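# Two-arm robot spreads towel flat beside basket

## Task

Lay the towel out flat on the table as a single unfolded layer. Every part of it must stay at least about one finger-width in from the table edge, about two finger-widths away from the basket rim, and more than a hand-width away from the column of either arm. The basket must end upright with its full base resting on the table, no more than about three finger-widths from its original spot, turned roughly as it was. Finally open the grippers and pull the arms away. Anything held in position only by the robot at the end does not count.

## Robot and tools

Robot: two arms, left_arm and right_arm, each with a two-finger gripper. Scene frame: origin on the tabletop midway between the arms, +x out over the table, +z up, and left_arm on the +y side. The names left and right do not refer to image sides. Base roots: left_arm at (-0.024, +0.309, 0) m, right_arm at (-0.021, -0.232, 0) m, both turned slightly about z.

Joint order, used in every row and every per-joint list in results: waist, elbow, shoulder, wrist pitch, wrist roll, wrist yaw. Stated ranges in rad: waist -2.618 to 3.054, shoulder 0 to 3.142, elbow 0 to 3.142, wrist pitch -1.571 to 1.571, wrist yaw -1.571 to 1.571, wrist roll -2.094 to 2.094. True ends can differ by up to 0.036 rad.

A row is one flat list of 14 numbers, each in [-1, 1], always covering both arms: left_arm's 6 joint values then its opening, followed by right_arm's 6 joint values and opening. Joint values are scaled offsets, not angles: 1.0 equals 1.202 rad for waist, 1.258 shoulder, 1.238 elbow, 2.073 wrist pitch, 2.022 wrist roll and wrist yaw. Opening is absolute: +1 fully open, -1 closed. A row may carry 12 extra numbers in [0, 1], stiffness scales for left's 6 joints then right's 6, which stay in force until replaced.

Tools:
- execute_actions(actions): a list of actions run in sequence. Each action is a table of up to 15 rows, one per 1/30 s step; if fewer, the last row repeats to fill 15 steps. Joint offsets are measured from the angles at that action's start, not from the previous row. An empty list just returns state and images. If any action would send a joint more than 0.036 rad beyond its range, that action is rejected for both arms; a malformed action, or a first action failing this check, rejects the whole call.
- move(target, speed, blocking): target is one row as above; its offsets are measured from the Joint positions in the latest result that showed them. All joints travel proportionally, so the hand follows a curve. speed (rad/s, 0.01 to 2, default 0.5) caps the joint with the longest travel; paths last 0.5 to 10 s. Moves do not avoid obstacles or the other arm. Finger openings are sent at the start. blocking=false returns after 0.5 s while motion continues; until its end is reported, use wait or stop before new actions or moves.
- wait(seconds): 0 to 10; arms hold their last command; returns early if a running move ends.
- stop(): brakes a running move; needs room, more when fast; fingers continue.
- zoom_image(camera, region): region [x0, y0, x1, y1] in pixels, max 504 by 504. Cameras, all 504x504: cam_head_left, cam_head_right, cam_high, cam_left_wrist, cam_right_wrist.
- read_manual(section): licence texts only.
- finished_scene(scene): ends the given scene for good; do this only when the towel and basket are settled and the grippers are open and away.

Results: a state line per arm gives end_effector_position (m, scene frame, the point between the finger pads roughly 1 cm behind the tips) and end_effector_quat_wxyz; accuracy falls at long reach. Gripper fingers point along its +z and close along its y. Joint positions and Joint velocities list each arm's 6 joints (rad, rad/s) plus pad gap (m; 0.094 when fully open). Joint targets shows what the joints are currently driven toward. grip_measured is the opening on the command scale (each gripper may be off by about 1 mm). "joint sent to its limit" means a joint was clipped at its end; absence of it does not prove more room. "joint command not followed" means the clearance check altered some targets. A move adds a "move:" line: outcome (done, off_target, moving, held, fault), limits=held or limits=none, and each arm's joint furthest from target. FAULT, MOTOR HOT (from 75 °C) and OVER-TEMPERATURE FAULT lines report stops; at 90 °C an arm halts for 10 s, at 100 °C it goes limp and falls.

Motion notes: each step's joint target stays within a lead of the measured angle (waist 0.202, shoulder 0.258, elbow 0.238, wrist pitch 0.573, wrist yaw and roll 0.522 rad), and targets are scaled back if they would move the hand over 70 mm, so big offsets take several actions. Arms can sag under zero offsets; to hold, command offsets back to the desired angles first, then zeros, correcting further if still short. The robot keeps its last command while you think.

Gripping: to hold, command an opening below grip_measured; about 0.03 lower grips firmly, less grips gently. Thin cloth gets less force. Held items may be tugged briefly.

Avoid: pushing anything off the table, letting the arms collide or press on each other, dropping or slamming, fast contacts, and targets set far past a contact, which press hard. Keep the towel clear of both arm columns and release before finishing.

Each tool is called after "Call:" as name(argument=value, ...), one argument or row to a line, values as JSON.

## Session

Call:
execute_actions(
  actions=[],
)

Scene clock: 0.00 s.
left_arm: end_effector_position=(+0.3621, +0.2263, +0.2667) grip_measured=+1.000 end_effector_quat_wxyz=(+0.489, -0.310, +0.814, +0.040) | right_arm: end_effector_position=(+0.3751, +0.0213, +0.3006) grip_measured=+1.000 end_effector_quat_wxyz=(+0.630, -0.625, +0.430, -0.164)
Joint names: [waist, elbow, shoulder, wrist pitch, wrist roll, wrist yaw]
Joint positions: left_arm=[-0.48   1.343  1.464 -0.712 -0.949 -0.796  0.094] | right_arm=[ 0.651  1.011  1.413  0.246 -1.259 -0.232  0.094]
Joint velocities: left_arm=[ 0.002  0.007 -0.002  0.037 -0.051  0.022  0.   ] | right_arm=[-0.007 -0.007  0.002 -0.022 -0.051 -0.022  0.   ]
Motor temperatures (°C, as the motors report them): left_arm=[25 25 29 31 22 24] | right_arm=[21 25 25 26 25 23]
Joint targets: left_arm=[-0.480 1.354 1.453 -0.715 -0.948 -0.807] | right_arm=[0.651 1.025 1.401 0.253 -1.251 -0.234]
Joint stiffness scale: left_arm=[1. 1. 1. 1. 1. 1.] | right_arm=[1. 1. 1. 1. 1. 1.]
camera_calibration (this result's frames):
cam_left_wrist: T_world_to_cam=[[0.642956, -0.660528, 0.387699, -0.188375], [-0.580897, -0.750463, -0.315219, 0.486029], [0.499165, -0.022541, -0.866214, 0.169246], [0, 0, 0, 1]] pos_world=[0.318968, 0.244135, 0.372842]
cam_right_wrist: T_world_to_cam=[[0.427386, -0.284085, 0.858276, -0.414263], [-0.0546209, -0.955727, -0.289142, 0.145915], [0.902418, 0.0766955, -0.423981, -0.0831475], [0, 0, 0, 1]] pos_world=[0.260054, 0.028146, 0.362489]

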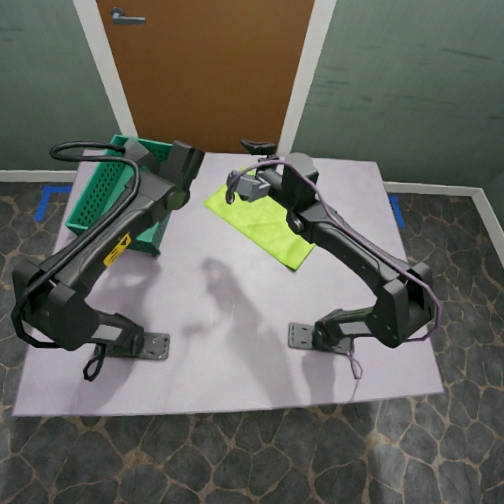

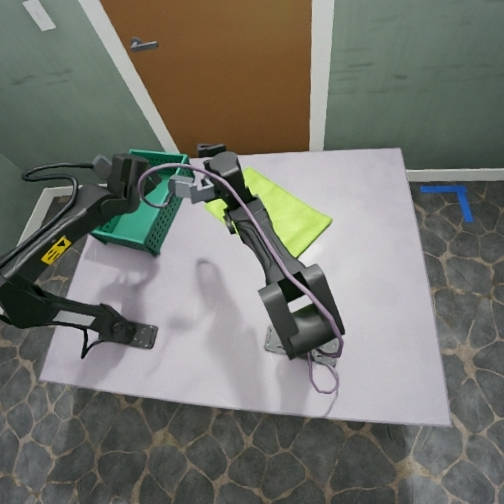

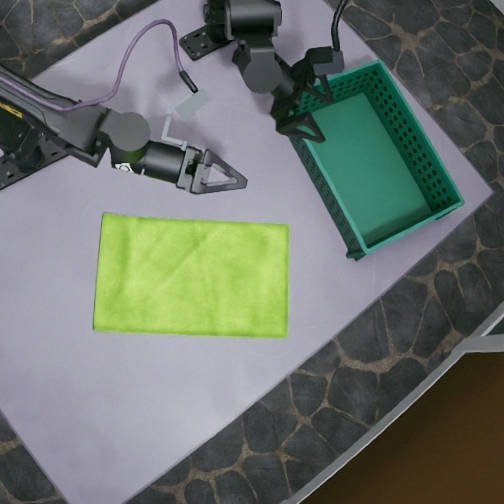

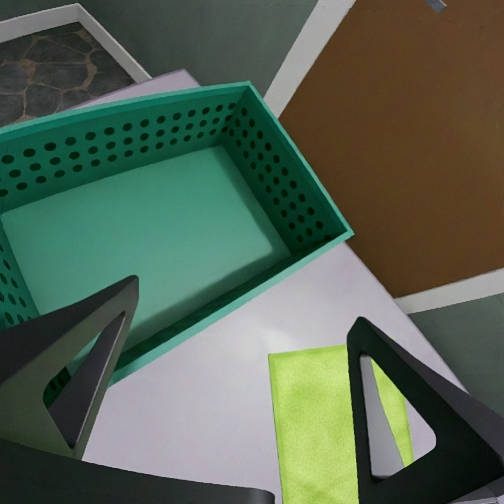

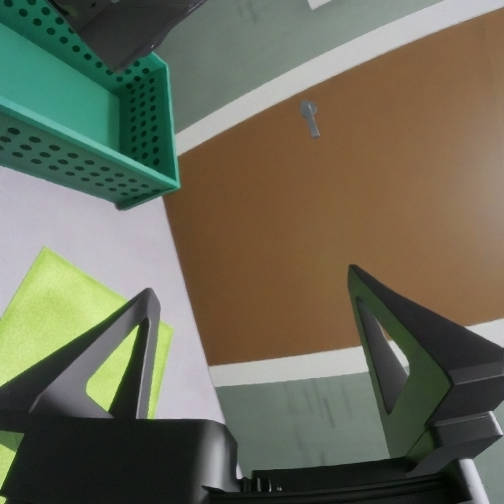

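Call:
zoom_image(
  camera="cam_high",
  region=[80, 195, 310, 355],
)

Call:
zoom_image(
  camera="cam_high",
  region=[80, 200, 180, 345],
)

Call:
zoom_image(
  camera="cam_high",
  region=[210, 200, 310, 350],
)

Region (80, 195, 310, 355) of cam_high's 504x504 image, scaled by 2.191, with more detail than that image has; it fills the top 351 rows of this view, and the rest is white.

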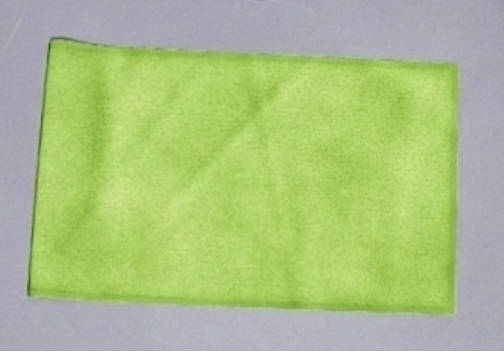

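Region (80, 200, 180, 345) of cam_high's 504x504 image, scaled by 3.476, with more detail than that image has; it fills the left 348 columns of this view, and the rest is white.

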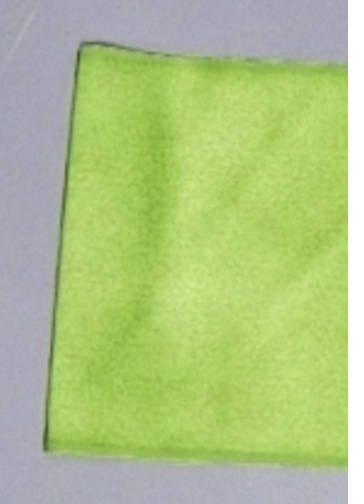

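Region (210, 200, 310, 350) of cam_high's 504x504 image, scaled by 3.360, with more detail than that image has.

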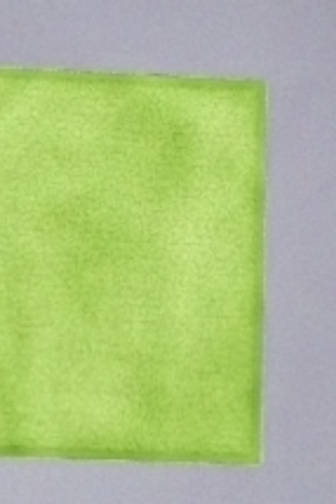

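Call:
move(
  target=[0.122,0.826,0.775,-0.305,0.99,0.394,-0.149, -0.142,-0.05,0.066,-0.625,0.347,0.115,-0.149],
  speed=1.2,
)

Call:
move(
  target=[0,0.02,-0.01,0,0.43,0,-0.149, 0,0,0,0,0,0,-0.149],
  speed=1.5,
)

Scene clock: 62.33 s.
left_arm: end_effector_position=(+0.4415, +0.1126, +0.0706) grip_measured=-0.146 end_effector_quat_wxyz=(+0.058, +0.661, +0.748, +0.026) | right_arm: end_effector_position=(+0.2053, -0.1547, +0.0599) grip_measured=-0.147 end_effector_quat_wxyz=(-0.002, -0.429, +0.903, +0.002)
Joint names: [waist, elbow, shoulder, wrist pitch, wrist roll, wrist yaw]
Joint positions: left_arm=[-0.344  2.332  2.452 -1.325  1.042 -0.013  0.04 ] | right_arm=[ 0.493  0.956  1.492 -1.039 -0.566 -0.003  0.04 ]
Joint velocities: left_arm=[ 0.007 -0.022 -0.007 -0.007 -0.022  0.037  0.001] | right_arm=[ 0.022 -0.002  0.002 -0.051  0.037 -0.007 -0.   ]
Motor temperatures (°C, as the motors report them): left_arm=[25 27 30 33 22 24] | right_arm=[21 27 27 33 25 23]
Joint targets: left_arm=[-0.334 2.365 2.439 -1.345 1.052 0.001] | right_arm=[0.480 0.949 1.497 -1.049 -0.558 0.001]
Joint stiffness scale: left_arm=[1. 1. 1. 1. 1. 1.] | right_arm=[1. 1. 1. 1. 1. 1.]
move: off_target (left_arm); limits=none; left_arm: farthest joint: the elbow, 0.033 radians from its target (1.023 radians at the start); right_arm: farthest joint: the waist, 0.013 radians from its target (0.170 radians at the start)
camera_calibration (this result's frames):
cam_left_wrist: T_world_to_cam=[[-0.926702, -0.343772, -0.151804, 0.456956], [-0.372545, 0.787357, 0.491202, 0.0629185], [-0.0493381, 0.511752, -0.857716, 0.138614], [0, 0, 0, 1]] pos_world=[0.453741, 0.0366137, 0.157353]
cam_right_wrist: T_world_to_cam=[[0.657728, -0.753191, -0.00989853, -0.252944], [-0.588944, -0.522403, 0.616636, 0.0213615], [-0.469616, -0.399749, -0.787186, 0.211333], [0, 0, 0, 1]] pos_world=[0.278194, -0.0948756, 0.150682]

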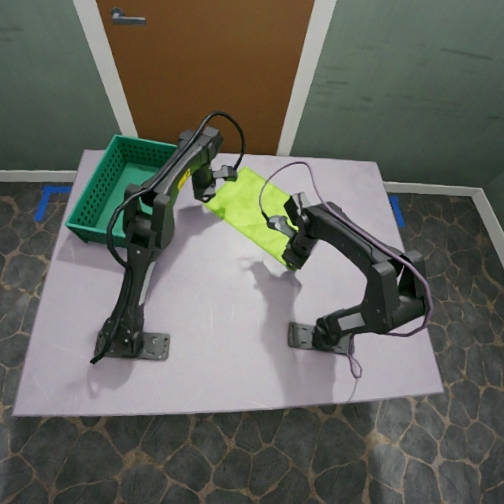

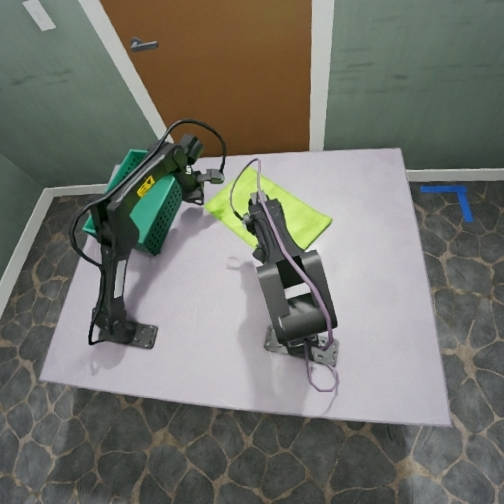

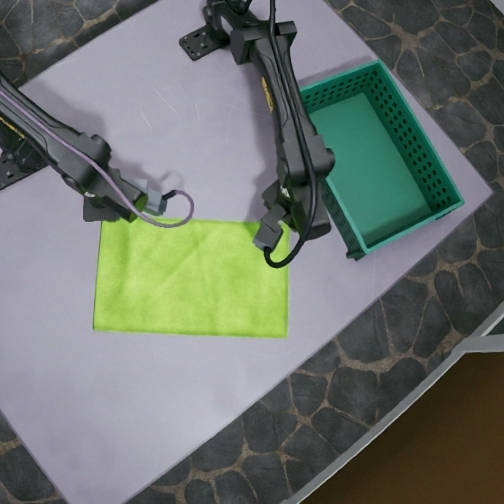

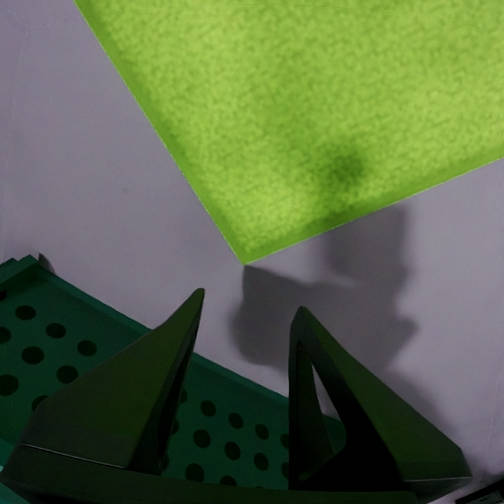

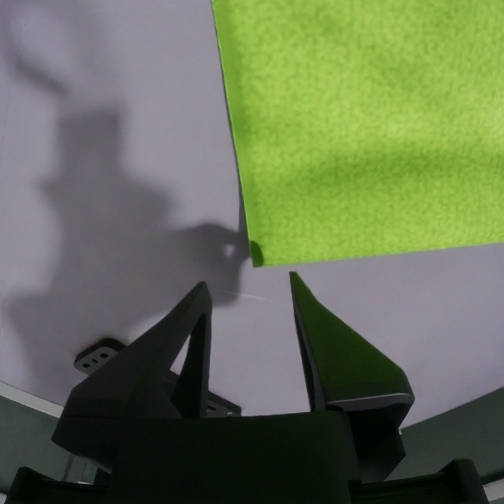

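Scene clock: 63.97 s.
left_arm: end_effector_position=(+0.4415, +0.1126, +0.0706) grip_measured=-0.146 end_effector_quat_wxyz=(+0.042, +0.912, +0.404, +0.048) | right_arm: end_effector_position=(+0.2053, -0.1547, +0.0599) grip_measured=-0.147 end_effector_quat_wxyz=(-0.002, -0.429, +0.903, +0.002)
Joint names: [waist, elbow, shoulder, wrist pitch, wrist roll, wrist yaw]
Joint positions: left_arm=[-0.344  2.332  2.452 -1.325  1.901 -0.013  0.04 ] | right_arm=[ 0.493  0.956  1.492 -1.039 -0.566 -0.003  0.04 ]
Joint velocities: left_arm=[-0.002  0.007 -0.007 -0.007  0.022  0.037  0.001] | right_arm=[-0.012  0.017  0.002  0.022  0.022 -0.051 -0.001]
Motor temperatures (°C, as the motors report them): left_arm=[25 27 30 33 22 24] | right_arm=[21 27 26 33 25 23]
Joint targets: left_arm=[-0.344 2.357 2.439 -1.325 1.912 -0.013] | right_arm=[0.493 0.956 1.492 -1.039 -0.566 -0.003]
Joint stiffness scale: left_arm=[1. 1. 1. 1. 1. 1.] | right_arm=[1. 1. 1. 1. 1. 1.]
move: off_target (left_arm); limits=none; left_arm: farthest joint: the elbow, 0.024 radians from its target (0.024 radians at the start); right_arm: farthest joint: the waist, 0.000 radians from its target (0.000 radians at the start)
camera_calibration (this result's frames):
cam_left_wrist: T_world_to_cam=[[-0.856794, 0.485099, -0.174878, 0.334389], [0.310844, 0.756467, 0.575442, -0.241282], [0.411436, 0.438676, -0.798927, -0.0607501], [0, 0, 0, 1]] pos_world=[0.386499, 0.0469592, 0.148786]
cam_right_wrist: T_world_to_cam=[[0.657728, -0.753191, -0.00989853, -0.252944], [-0.588944, -0.522403, 0.616636, 0.0213615], [-0.469616, -0.399749, -0.787186, 0.211333], [0, 0, 0, 1]] pos_world=[0.278194, -0.0948756, 0.150682]

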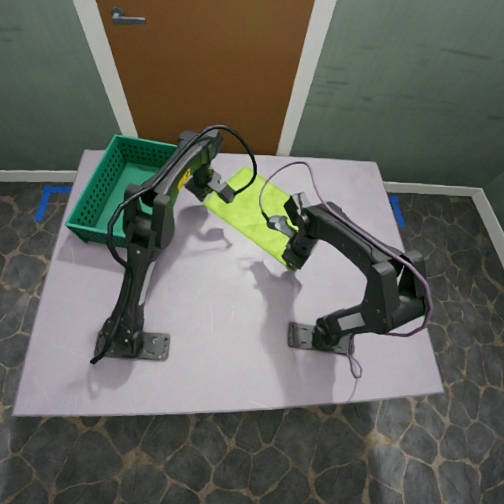

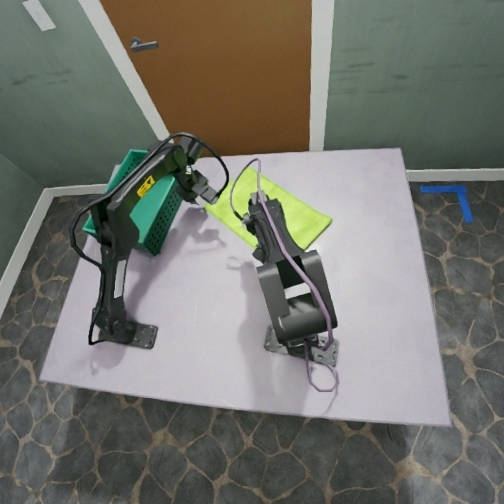

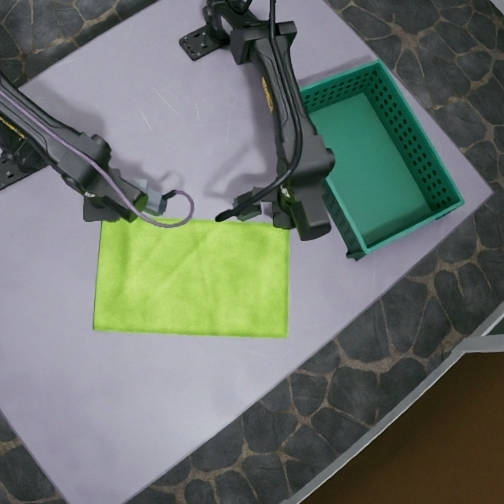

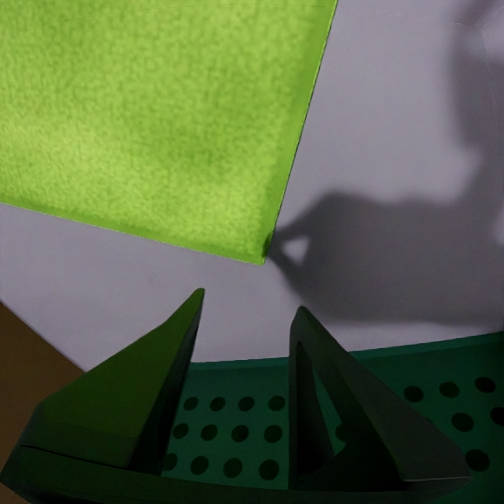

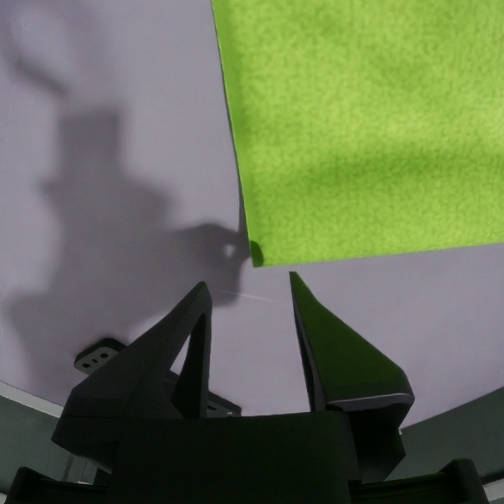

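Call:
move(
  target=[-0.02,0.2173,0.147,-0.069,-0.023,0,-0.149, -0.0493,-0.1074,0.0489,0.0999,-0.019,0,-0.149],
  speed=0.25,
)

Scene clock: 101.57 s.
left_arm: end_effector_position=(+0.4466, +0.1027, +0.0394) grip_measured=-0.146 end_effector_quat_wxyz=(+0.016, +0.909, +0.415, +0.023) | right_arm: end_effector_position=(+0.2076, -0.1655, +0.0185) grip_measured=-0.147 end_effector_quat_wxyz=(+0.001, -0.422, +0.907, +0.001)
Joint names: [waist, elbow, shoulder, wrist pitch, wrist roll, wrist yaw]
Joint positions: left_arm=[-0.358  2.569  2.641 -1.444  1.865 -0.013  0.04 ] | right_arm=[ 0.447  0.832  1.548 -0.853 -0.597 -0.003  0.04 ]
Joint velocities: left_arm=[-0.002 -0.002 -0.012  0.022 -0.007  0.022  0.   ] | right_arm=[ 0.002  0.002 -0.017 -0.051 -0.022 -0.051 -0.001]
Motor temperatures (°C, as the motors report them): left_arm=[25 27 33 31 22 24] | right_arm=[21 26 26 29 25 23]
Joint targets: left_arm=[-0.368 2.601 2.636 -1.469 1.855 -0.013] | right_arm=[0.434 0.823 1.553 -0.832 -0.605 -0.003]
Joint stiffness scale: left_arm=[1. 1. 1. 1. 1. 1.] | right_arm=[1. 1. 1. 1. 1. 1.]
move: off_target (left_arm, right_arm); limits=none; left_arm: farthest joint: the elbow, 0.032 radians from its target (0.269 radians at the start); right_arm: farthest joint: the wrist pitch, 0.021 radians from its target (0.207 radians at the start)
camera_calibration (this result's frames):
cam_left_wrist: T_world_to_cam=[[-0.876752, 0.469271, -0.105311, 0.34591], [0.332041, 0.749025, 0.573332, -0.226077], [0.347929, 0.467703, -0.812527, -0.0575049], [0, 0, 0, 1]] pos_world=[0.398351, 0.0339074, 0.119321]
cam_right_wrist: T_world_to_cam=[[0.645908, -0.763373, -0.00806305, -0.262259], [-0.599788, -0.513972, 0.613259, 0.046279], [-0.47229, -0.391273, -0.789841, 0.177432], [0, 0, 0, 1]] pos_world=[0.280952, -0.106991, 0.109648]

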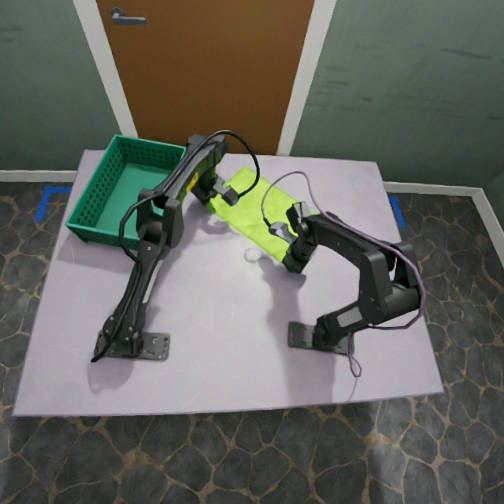

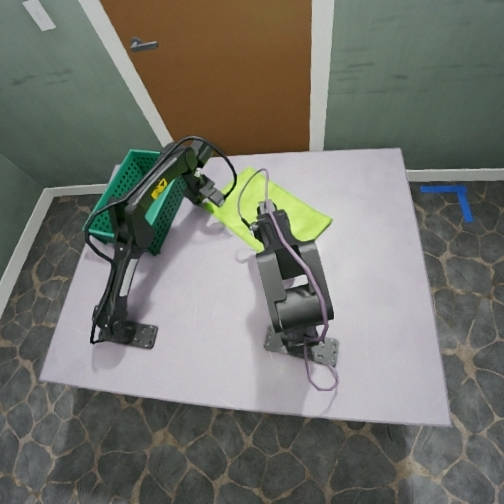

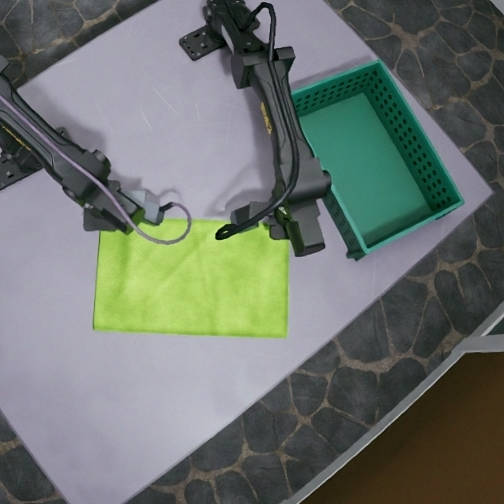

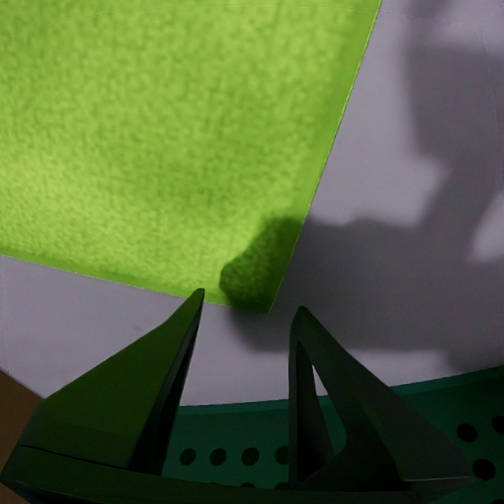

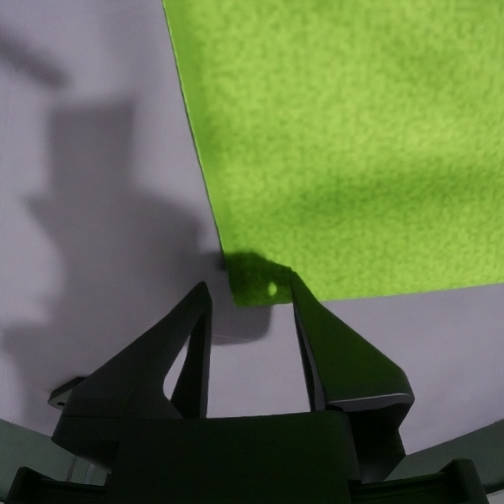

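Call:
move(
  target=[-0.008,0.026,0.0295,-0.012,-0.005,0,-0.149, -0.0108,-0.0315,0.023,0.036,-0.004,0,-0.149],
  speed=0.07,
)

Scene clock: 110.93 s.
left_arm: end_effector_position=(+0.4439, +0.1040, +0.0229) grip_measured=-0.146 end_effector_quat_wxyz=(+0.003, +0.910, +0.415, +0.012) | right_arm: end_effector_position=(+0.2086, -0.1652, +0.0102) grip_measured=-0.147 end_effector_quat_wxyz=(+0.004, -0.422, +0.906, +0.001)
Joint names: [waist, elbow, shoulder, wrist pitch, wrist roll, wrist yaw]
Joint positions: left_arm=[-0.358  2.569  2.675 -1.444  1.865 -0.013  0.04 ] | right_arm=[ 0.447  0.809  1.563 -0.809 -0.597 -0.003  0.04 ]
Joint velocities: left_arm=[-0.012 -0.007 -0.002 -0.022  0.037  0.022 -0.001] | right_arm=[-0.012  0.007  0.002  0.022  0.037  0.051 -0.   ]
Motor temperatures (°C, as the motors report them): left_arm=[25 27 33 31 22 24] | right_arm=[21 26 26 29 25 23]
Joint targets: left_arm=[-0.367 2.601 2.678 -1.469 1.855 -0.013] | right_arm=[0.434 0.793 1.577 -0.779 -0.605 -0.003]
Joint stiffness scale: left_arm=[1. 1. 1. 1. 1. 1.] | right_arm=[1. 1. 1. 1. 1. 1.]
move: off_target (left_arm, right_arm); limits=none; left_arm: farthest joint: the elbow, 0.033 radians from its target (0.033 radians at the start); right_arm: farthest joint: the wrist pitch, 0.031 radians from its target (0.075 radians at the start)
camera_calibration (this result's frames):
cam_left_wrist: T_world_to_cam=[[-0.879494, 0.470496, -0.0715797, 0.341474], [0.34981, 0.741085, 0.573085, -0.223665], [0.322681, 0.478986, -0.816364, -0.0604268], [0, 0, 0, 1]] pos_world=[0.398063, 0.0340363, 0.103292]
cam_right_wrist: T_world_to_cam=[[0.64595, -0.763361, -0.00537642, -0.262799], [-0.603601, -0.515048, 0.608597, 0.0527533], [-0.467349, -0.389878, -0.793461, 0.170762], [0, 0, 0, 1]] pos_world=[0.281402, -0.106863, 0.101975]

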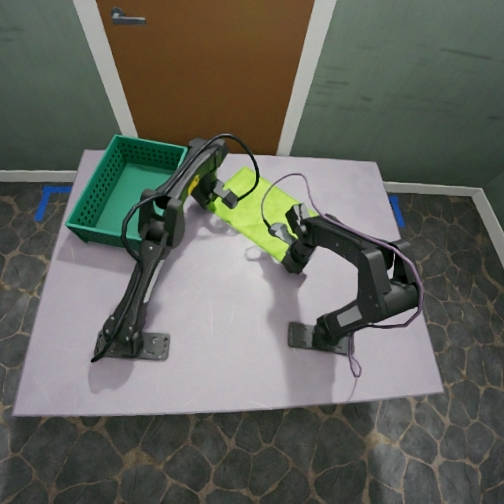

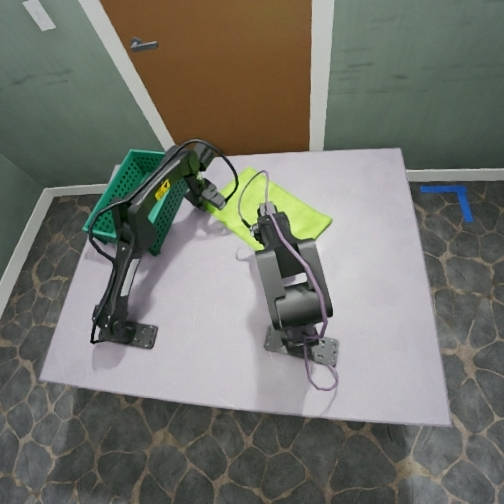

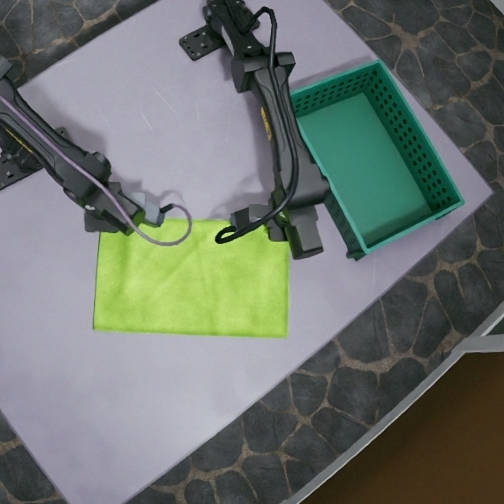

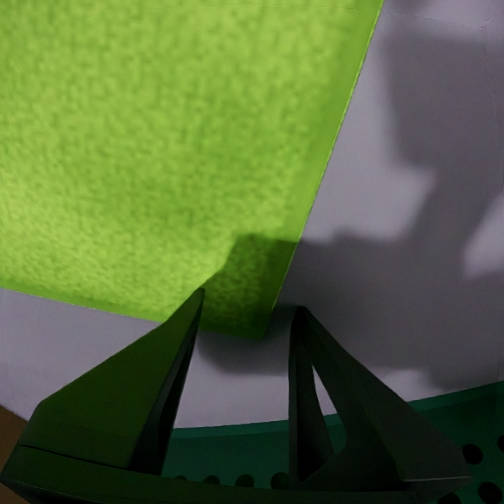

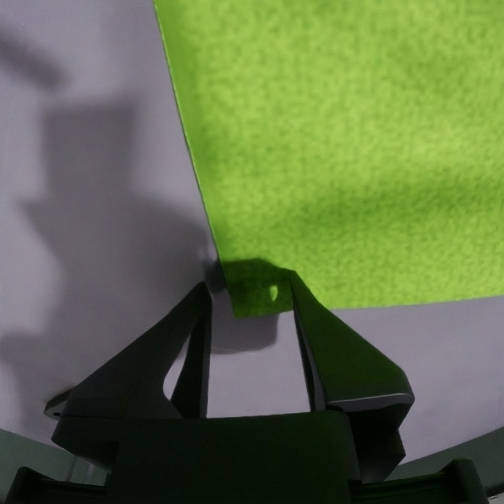

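Call:
execute_actions(
  actions=[
    [[-0.005,0.013,0.012,-0.003,-0.003,0,-0.149,-0.005,-0.013,0.011,0.008,-0.003,0,-0.149],[-0.005,0.013,0.012,-0.003,-0.003,0,-0.149,-0.005,-0.013,0.011,0.008,-0.003,0,-0.149],[-0.005,0.013,0.012,-0.003,-0.003,0,-0.149,-0.005,-0.013,0.011,0.008,-0.003,0,-0.149],[-0.005,0.013,0.012,-0.003,-0.003,0,-0.18,-0.005,-0.013,0.011,0.008,-0.003,0,-0.18],[-0.005,0.013,0.012,-0.003,-0.003,0,-0.215,-0.005,-0.013,0.011,0.008,-0.003,0,-0.215],[-0.005,0.013,0.012,-0.003,-0.003,0,-0.25,-0.005,-0.013,0.011,0.008,-0.003,0,-0.25],[-0.005,0.013,0.012,-0.003,-0.003,0,-0.285,-0.005,-0.013,0.011,0.008,-0.003,0,-0.285],[-0.005,0.013,0.012,-0.003,-0.003,0,-0.32,-0.005,-0.013,0.011,0.008,-0.003,0,-0.32],[-0.005,0.013,0.012,-0.003,-0.003,0,-0.355,-0.005,-0.013,0.011,0.008,-0.003,0,-0.355],[-0.005,0.013,0.012,-0.003,-0.003,0,-0.39,-0.005,-0.013,0.011,0.008,-0.003,0,-0.39],[-0.005,0.013,0.012,-0.003,-0.003,0,-0.425,-0.005,-0.013,0.011,0.008,-0.003,0,-0.425],[-0.005,0.013,0.012,-0.003,-0.003,0,-0.46,-0.005,-0.013,0.011,0.008,-0.003,0,-0.46],[-0.005,0.013,0.012,-0.003,-0.003,0,-0.495,-0.005,-0.013,0.011,0.008,-0.003,0,-0.495],[-0.005,0.013,0.012,-0.003,-0.003,0,-0.53,-0.005,-0.013,0.011,0.008,-0.003,0,-0.53],[-0.005,0.013,0.012,-0.003,-0.003,0,-0.565,-0.005,-0.013,0.011,0.008,-0.003,0,-0.565]],
    [[-0.005,0.013,0.012,-0.003,-0.003,0,-0.6,-0.005,-0.013,0.011,0.004,-0.003,0,-0.6],[-0.005,0.013,0.012,-0.003,-0.003,0,-0.635,-0.005,-0.013,0.011,0.004,-0.003,0,-0.635],[-0.005,0.013,0.012,-0.003,-0.003,0,-0.67,-0.005,-0.013,0.011,0.004,-0.003,0,-0.67],[-0.005,0.013,0.012,-0.003,-0.003,0,-0.705,-0.005,-0.013,0.011,0.004,-0.003,0,-0.705],[-0.005,0.013,0.012,-0.003,-0.003,0,-0.74,-0.005,-0.013,0.011,0.004,-0.003,0,-0.74],[-0.005,0.013,0.012,-0.003,-0.003,0,-0.775,-0.005,-0.013,0.011,0.004,-0.003,0,-0.775],[-0.005,0.013,0.012,-0.003,-0.003,0,-0.81,-0.005,-0.013,0.011,0.004,-0.003,0,-0.81],[-0.005,0.013,0.012,-0.003,-0.003,0,-0.845,-0.005,-0.013,0.011,0.004,-0.003,0,-0.845],[-0.005,0.013,0.012,-0.003,-0.003,0,-0.88,-0.005,-0.013,0.011,0.004,-0.003,0,-0.88],[-0.005,0.013,0.012,-0.003,-0.003,0,-0.915,-0.005,-0.013,0.011,0.004,-0.003,0,-0.915],[-0.005,0.013,0.012,-0.003,-0.003,0,-0.95,-0.005,-0.013,0.011,0.004,-0.003,0,-0.95],[-0.005,0.013,0.012,-0.003,-0.003,0,-1,-0.005,-0.013,0.011,0.004,-0.003,0,-1]],
  ],
)

Scene clock: 142.13 s.
left_arm: end_effector_position=(+0.4448, +0.1035, +0.0223) grip_measured=-0.982 end_effector_quat_wxyz=(+0.005, +0.910, +0.415, +0.013) | right_arm: end_effector_position=(+0.2136, -0.1679, +0.0103) grip_measured=-0.971 end_effector_quat_wxyz=(+0.010, -0.422, +0.906, -0.011)
Joint names: [waist, elbow, shoulder, wrist pitch, wrist roll, wrist yaw]
Joint positions: left_arm=[-0.358  2.569  2.676 -1.44   1.865 -0.013  0.001] | right_arm=[ 0.447  0.809  1.563 -0.793 -0.597  0.019  0.001]
Joint velocities: left_arm=[ 0.027 -0.002  0.007 -0.022 -0.007 -0.037 -0.   ] | right_arm=[ 0.002  0.002 -0.002 -0.037 -0.022  0.066 -0.   ]
Motor temperatures (°C, as the motors report them): left_arm=[25 28 34 30 22 24] | right_arm=[22 26 26 29 25 23]
Joint targets: left_arm=[-0.364 2.585 2.691 -1.446 1.859 -0.013] | right_arm=[0.441 0.793 1.577 -0.792 -0.603 0.007]
Joint stiffness scale: left_arm=[1. 1. 1. 1. 1. 1.] | right_arm=[1. 1. 1. 1. 1. 1.]
camera_calibration (this result's frames):
cam_left_wrist: T_world_to_cam=[[-0.879264, 0.470393, -0.0749952, 0.342443], [0.348014, 0.741887, 0.57314, -0.22266], [0.325239, 0.477842, -0.816018, -0.0619948], [0, 0, 0, 1]] pos_world=[0.398749, 0.0337296, 0.102708]
cam_right_wrist: T_world_to_cam=[[0.645507, -0.76345, 0.0215516, -0.268275], [-0.616993, -0.504629, 0.603879, 0.0589868], [-0.450156, -0.403105, -0.796785, 0.166262], [0, 0, 0, 1]] pos_world=[0.284412, -0.108027, 0.102636]

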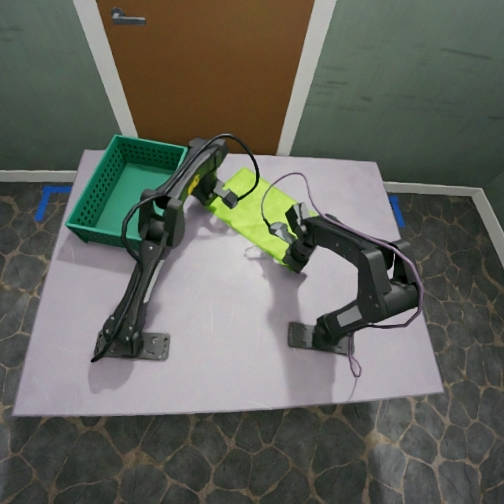

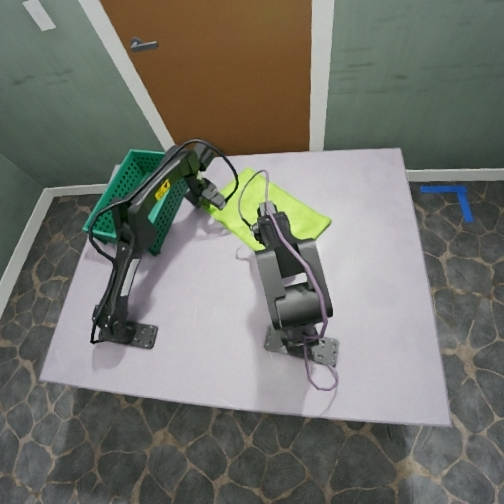

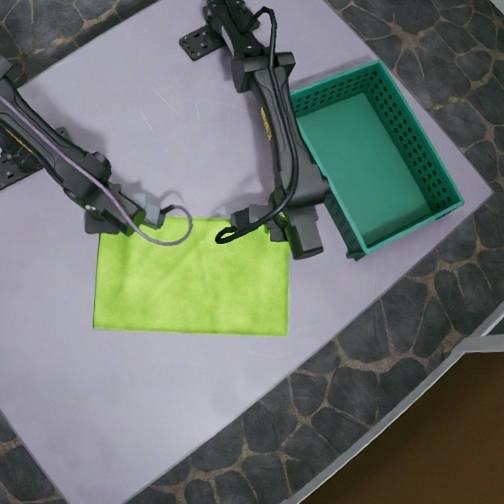

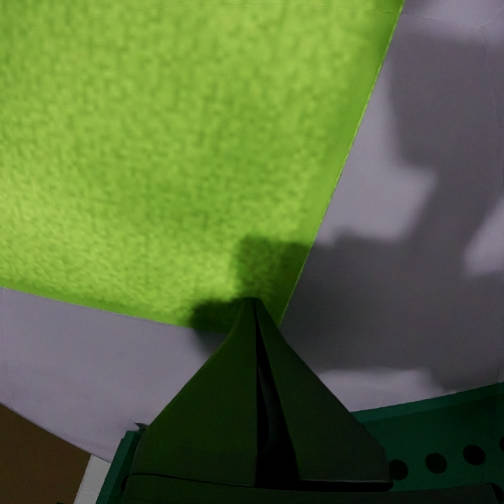

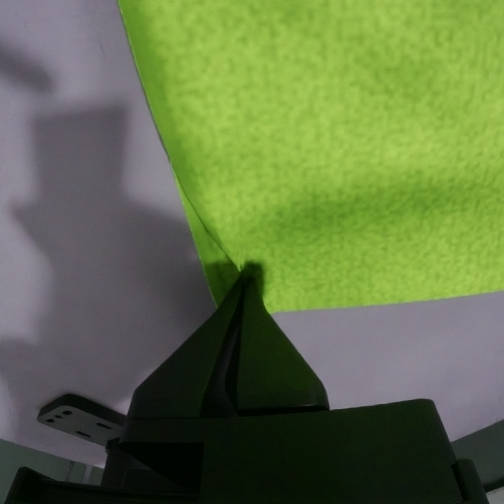

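Call:
move(
  target=[-0.005,-0.2423,-0.165,0.1027,-0.003,0,-1, -0.005,-0.013,0.011,0,-0.003,-0.006,-1],
  speed=0.3,
)

Scene clock: 158.63 s.
left_arm: end_effector_position=(+0.4446, +0.1036, +0.0369) grip_measured=-0.982 end_effector_quat_wxyz=(+0.039, +0.908, +0.415, +0.043) | right_arm: end_effector_position=(+0.2136, -0.1680, +0.0103) grip_measured=-0.971 end_effector_quat_wxyz=(+0.010, -0.422, +0.906, -0.012)
Joint names: [waist, elbow, shoulder, wrist pitch, wrist roll, wrist yaw]
Joint positions: left_arm=[-0.358  2.282  2.497 -1.241  1.865 -0.013  0.001] | right_arm=[ 0.447  0.809  1.563 -0.793 -0.597  0.019  0.001]
Joint velocities: left_arm=[-0.007 -0.007  0.012 -0.007 -0.007 -0.007 -0.003] | right_arm=[-0.002 -0.007  0.017  0.007 -0.007 -0.037  0.   ]
Motor temperatures (°C, as the motors report them): left_arm=[25 27 34 30 22 24] | right_arm=[22 26 26 28 25 23]
Joint targets: left_arm=[-0.364 2.269 2.468 -1.227 1.859 -0.013] | right_arm=[0.441 0.793 1.577 -0.793 -0.603 0.007]
Joint stiffness scale: left_arm=[1. 1. 1. 1. 1. 1.] | right_arm=[1. 1. 1. 1. 1. 1.]
move: off_target (left_arm); limits=none; left_arm: farthest joint: the shoulder, 0.028 radians from its target (0.207 radians at the start); right_arm: farthest joint: the elbow, 0.016 radians from its target (0.016 radians at the start)
camera_calibration (this result's frames):
cam_left_wrist: T_world_to_cam=[[-0.869316, 0.465948, -0.16487, 0.342683], [0.300514, 0.763114, 0.572144, -0.212065], [0.392403, 0.447828, -0.803411, -0.0772817], [0, 0, 0, 1]] pos_world=[0.391954, 0.0367665, 0.115741]
cam_right_wrist: T_world_to_cam=[[0.645498, -0.763448, 0.0218987, -0.268338], [-0.61706, -0.504402, 0.604, 0.0590156], [-0.450077, -0.403394, -0.796683, 0.166179], [0, 0, 0, 1]] pos_world=[0.284421, -0.108059, 0.102623]

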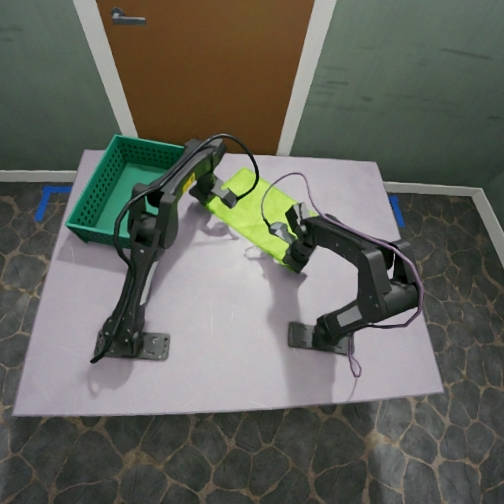

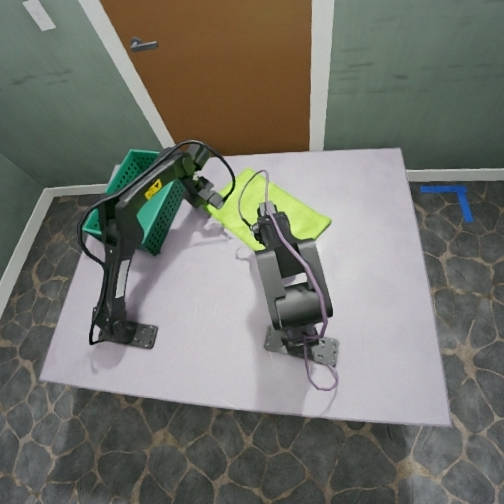

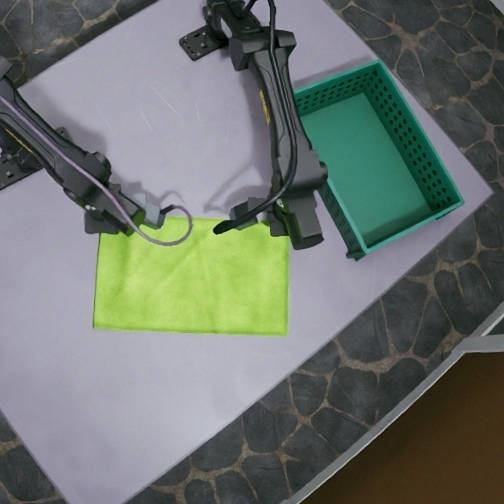

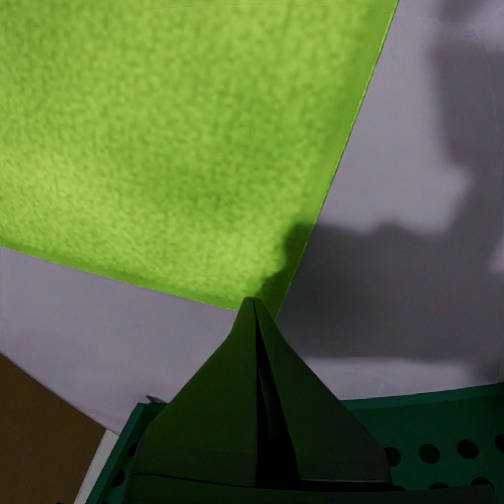

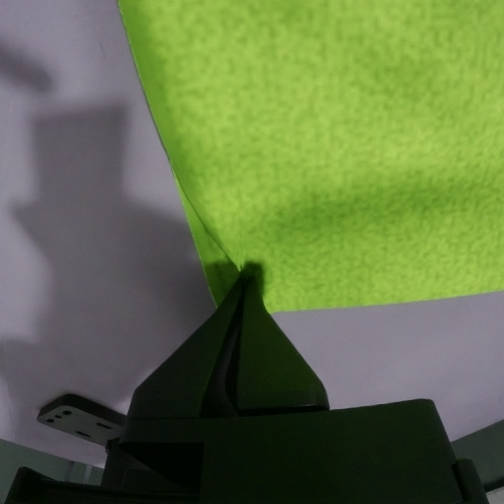

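Call:
move(
  target=[-0.005,-0.005,0.036,0.003,-0.003,0,0.064, -0.005,-0.013,0.011,0,-0.003,-0.006,-1],
  speed=0.05,
)

Scene clock: 163.00 s.
left_arm: end_effector_position=(+0.4424, +0.1046, +0.0224) grip_measured=+0.061 end_effector_quat_wxyz=(+0.028, +0.909, +0.415, +0.033) | right_arm: end_effector_position=(+0.2136, -0.1680, +0.0103) grip_measured=-0.971 end_effector_quat_wxyz=(+0.010, -0.422, +0.906, -0.012)
Joint names: [waist, elbow, shoulder, wrist pitch, wrist roll, wrist yaw]
Joint positions: left_arm=[-0.358  2.282  2.526 -1.24   1.865 -0.013  0.05 ] | right_arm=[ 0.447  0.809  1.563 -0.793 -0.597  0.019  0.001]
Joint velocities: left_arm=[-0.017 -0.002 -0.002 -0.007  0.007  0.066  0.001] | right_arm=[-0.032  0.002 -0.007 -0.022 -0.066  0.022  0.001]
Motor temperatures (°C, as the motors report them): left_arm=[25 27 34 30 22 24] | right_arm=[21 26 26 28 25 23]
Joint targets: left_arm=[-0.364 2.276 2.542 -1.235 1.859 -0.013] | right_arm=[0.441 0.793 1.577 -0.793 -0.603 0.007]
Joint stiffness scale: left_arm=[1. 1. 1. 1. 1. 1.] | right_arm=[1. 1. 1. 1. 1. 1.]
move: done; limits=none; left_arm: farthest joint: the shoulder, 0.016 radians from its target (0.046 radians at the start); right_arm: farthest joint: the elbow, 0.016 radians from its target (0.016 radians at the start)
camera_calibration (this result's frames):
cam_left_wrist: T_world_to_cam=[[-0.873302, 0.467729, -0.136283, 0.338794], [0.315671, 0.756341, 0.572975, -0.209835], [0.371073, 0.45736, -0.808162, -0.0800095], [0, 0, 0, 1]] pos_world=[0.391798, 0.0368362, 0.101741]
cam_right_wrist: T_world_to_cam=[[0.645498, -0.763448, 0.0218987, -0.268338], [-0.61706, -0.504402, 0.604, 0.0590156], [-0.450077, -0.403394, -0.796683, 0.166179], [0, 0, 0, 1]] pos_world=[0.284421, -0.108059, 0.102623]

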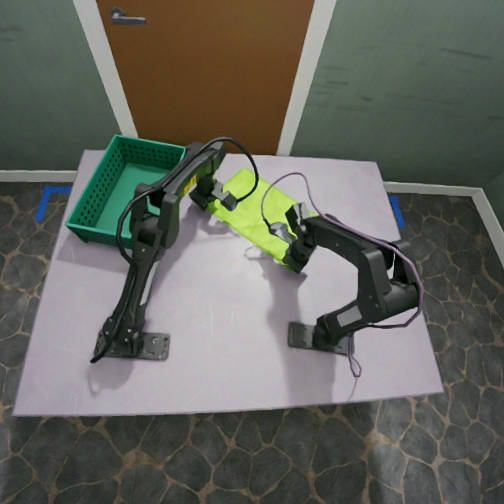

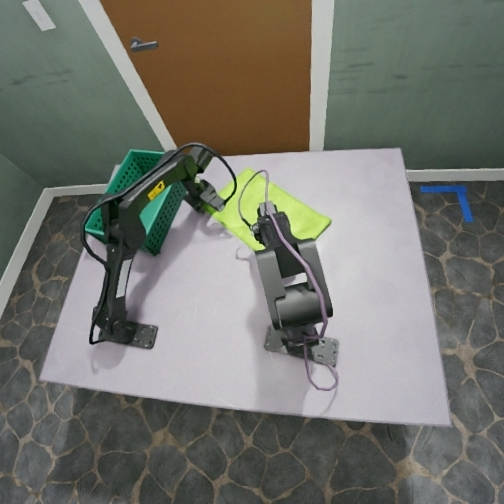

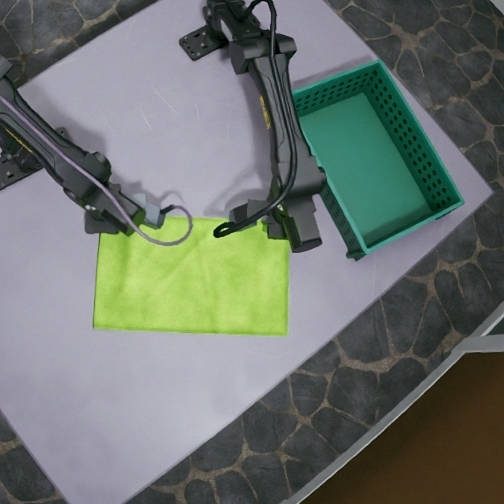

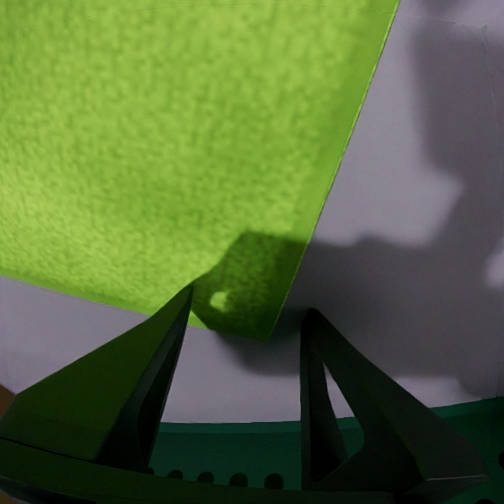

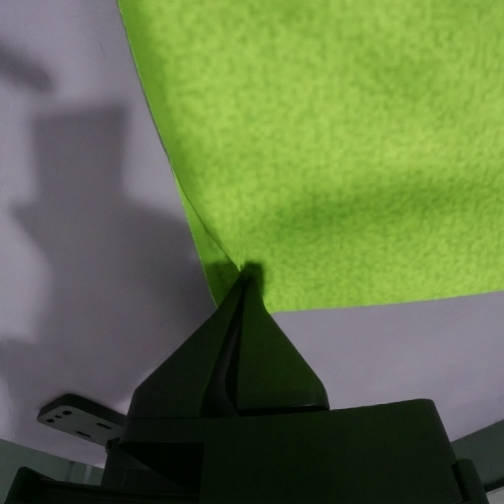

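Call:
execute_actions(
  actions=[
    [[-0.005,-0.005,0.016,0.002,-0.003,0,0.02,-0.005,-0.013,0.011,0,-0.003,-0.006,-1],[-0.005,-0.005,0.016,0.002,-0.003,0,-0.025,-0.005,-0.013,0.011,0,-0.003,-0.006,-1],[-0.005,-0.005,0.016,0.002,-0.003,0,-0.07,-0.005,-0.013,0.011,0,-0.003,-0.006,-1],[-0.005,-0.005,0.016,0.002,-0.003,0,-0.115,-0.005,-0.013,0.011,0,-0.003,-0.006,-1],[-0.005,-0.005,0.016,0.002,-0.003,0,-0.16,-0.005,-0.013,0.011,0,-0.003,-0.006,-1],[-0.005,-0.005,0.016,0.002,-0.003,0,-0.205,-0.005,-0.013,0.011,0,-0.003,-0.006,-1],[-0.005,-0.005,0.016,0.002,-0.003,0,-0.25,-0.005,-0.013,0.011,0,-0.003,-0.006,-1],[-0.005,-0.005,0.016,0.002,-0.003,0,-0.295,-0.005,-0.013,0.011,0,-0.003,-0.006,-1],[-0.005,-0.005,0.016,0.002,-0.003,0,-0.34,-0.005,-0.013,0.011,0,-0.003,-0.006,-1],[-0.005,-0.005,0.016,0.002,-0.003,0,-0.385,-0.005,-0.013,0.011,0,-0.003,-0.006,-1],[-0.005,-0.005,0.016,0.002,-0.003,0,-0.43,-0.005,-0.013,0.011,0,-0.003,-0.006,-1],[-0.005,-0.005,0.016,0.002,-0.003,0,-0.475,-0.005,-0.013,0.011,0,-0.003,-0.006,-1],[-0.005,-0.005,0.016,0.002,-0.003,0,-0.52,-0.005,-0.013,0.011,0,-0.003,-0.006,-1],[-0.005,-0.005,0.016,0.002,-0.003,0,-0.565,-0.005,-0.013,0.011,0,-0.003,-0.006,-1],[-0.005,-0.005,0.016,0.002,-0.003,0,-0.61,-0.005,-0.013,0.011,0,-0.003,-0.006,-1]],
  ],
)

Scene clock: 175.50 s.
left_arm: end_effector_position=(+0.4418, +0.1052, +0.0216) grip_measured=-0.587 end_effector_quat_wxyz=(+0.026, +0.909, +0.415, +0.033) | right_arm: end_effector_position=(+0.2136, -0.1680, +0.0103) grip_measured=-0.971 end_effector_quat_wxyz=(+0.010, -0.422, +0.906, -0.012)
Joint names: [waist, elbow, shoulder, wrist pitch, wrist roll, wrist yaw]
Joint positions: left_arm=[-0.358  2.282  2.528 -1.243  1.865 -0.015  0.019] | right_arm=[ 0.447  0.809  1.563 -0.793 -0.597  0.019  0.001]
Joint velocities: left_arm=[-0.022 -0.012  0.002  0.081 -0.066 -0.051 -0.039] | right_arm=[ 0.002 -0.022 -0.027 -0.007 -0.007 -0.022 -0.   ]
Motor temperatures (°C, as the motors report them): left_arm=[25 27 33 30 22 24] | right_arm=[21 26 26 28 25 23]
Joint targets: left_arm=[-0.364 2.276 2.547 -1.236 1.859 -0.013] | right_arm=[0.441 0.793 1.577 -0.793 -0.603 0.007]
Joint stiffness scale: left_arm=[1. 1. 1. 1. 1. 1.] | right_arm=[1. 1. 1. 1. 1. 1.]
camera_calibration (this result's frames):
cam_left_wrist: T_world_to_cam=[[-0.873741, 0.468031, -0.132378, 0.338034], [0.317103, 0.754503, 0.574605, -0.210151], [0.368812, 0.460079, -0.807654, -0.0800292], [0, 0, 0, 1]] pos_world=[0.391509, 0.0371691, 0.100866]
cam_right_wrist: T_world_to_cam=[[0.645498, -0.763448, 0.0218987, -0.268338], [-0.61706, -0.504402, 0.604, 0.0590156], [-0.450077, -0.403394, -0.796683, 0.166179], [0, 0, 0, 1]] pos_world=[0.284421, -0.108059, 0.102623]

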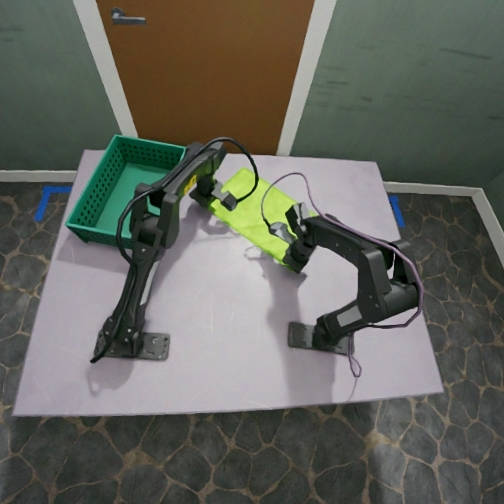

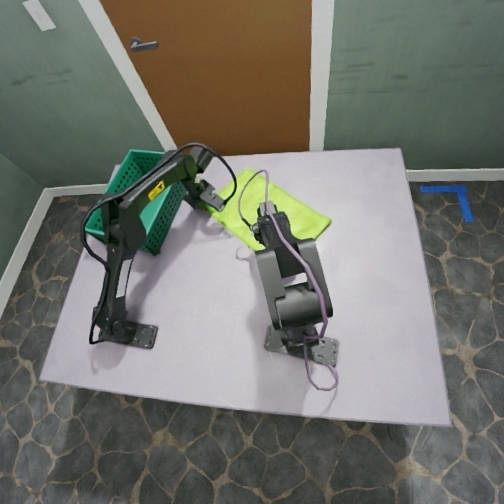

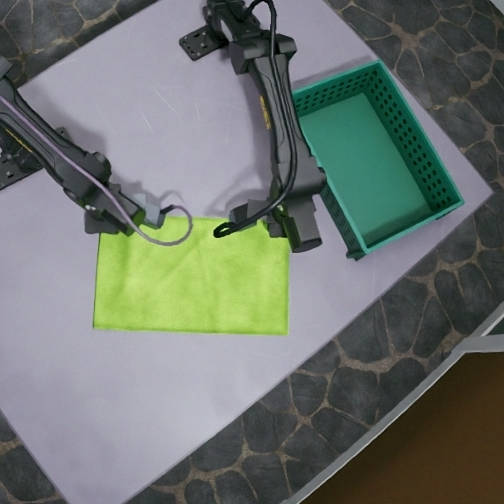

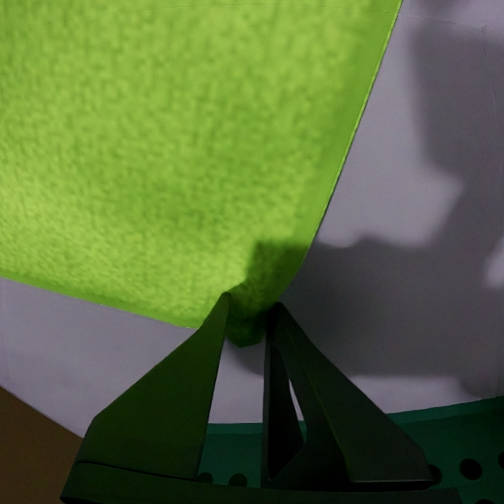

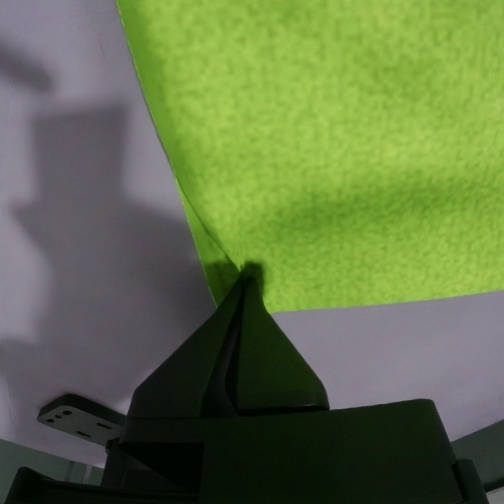

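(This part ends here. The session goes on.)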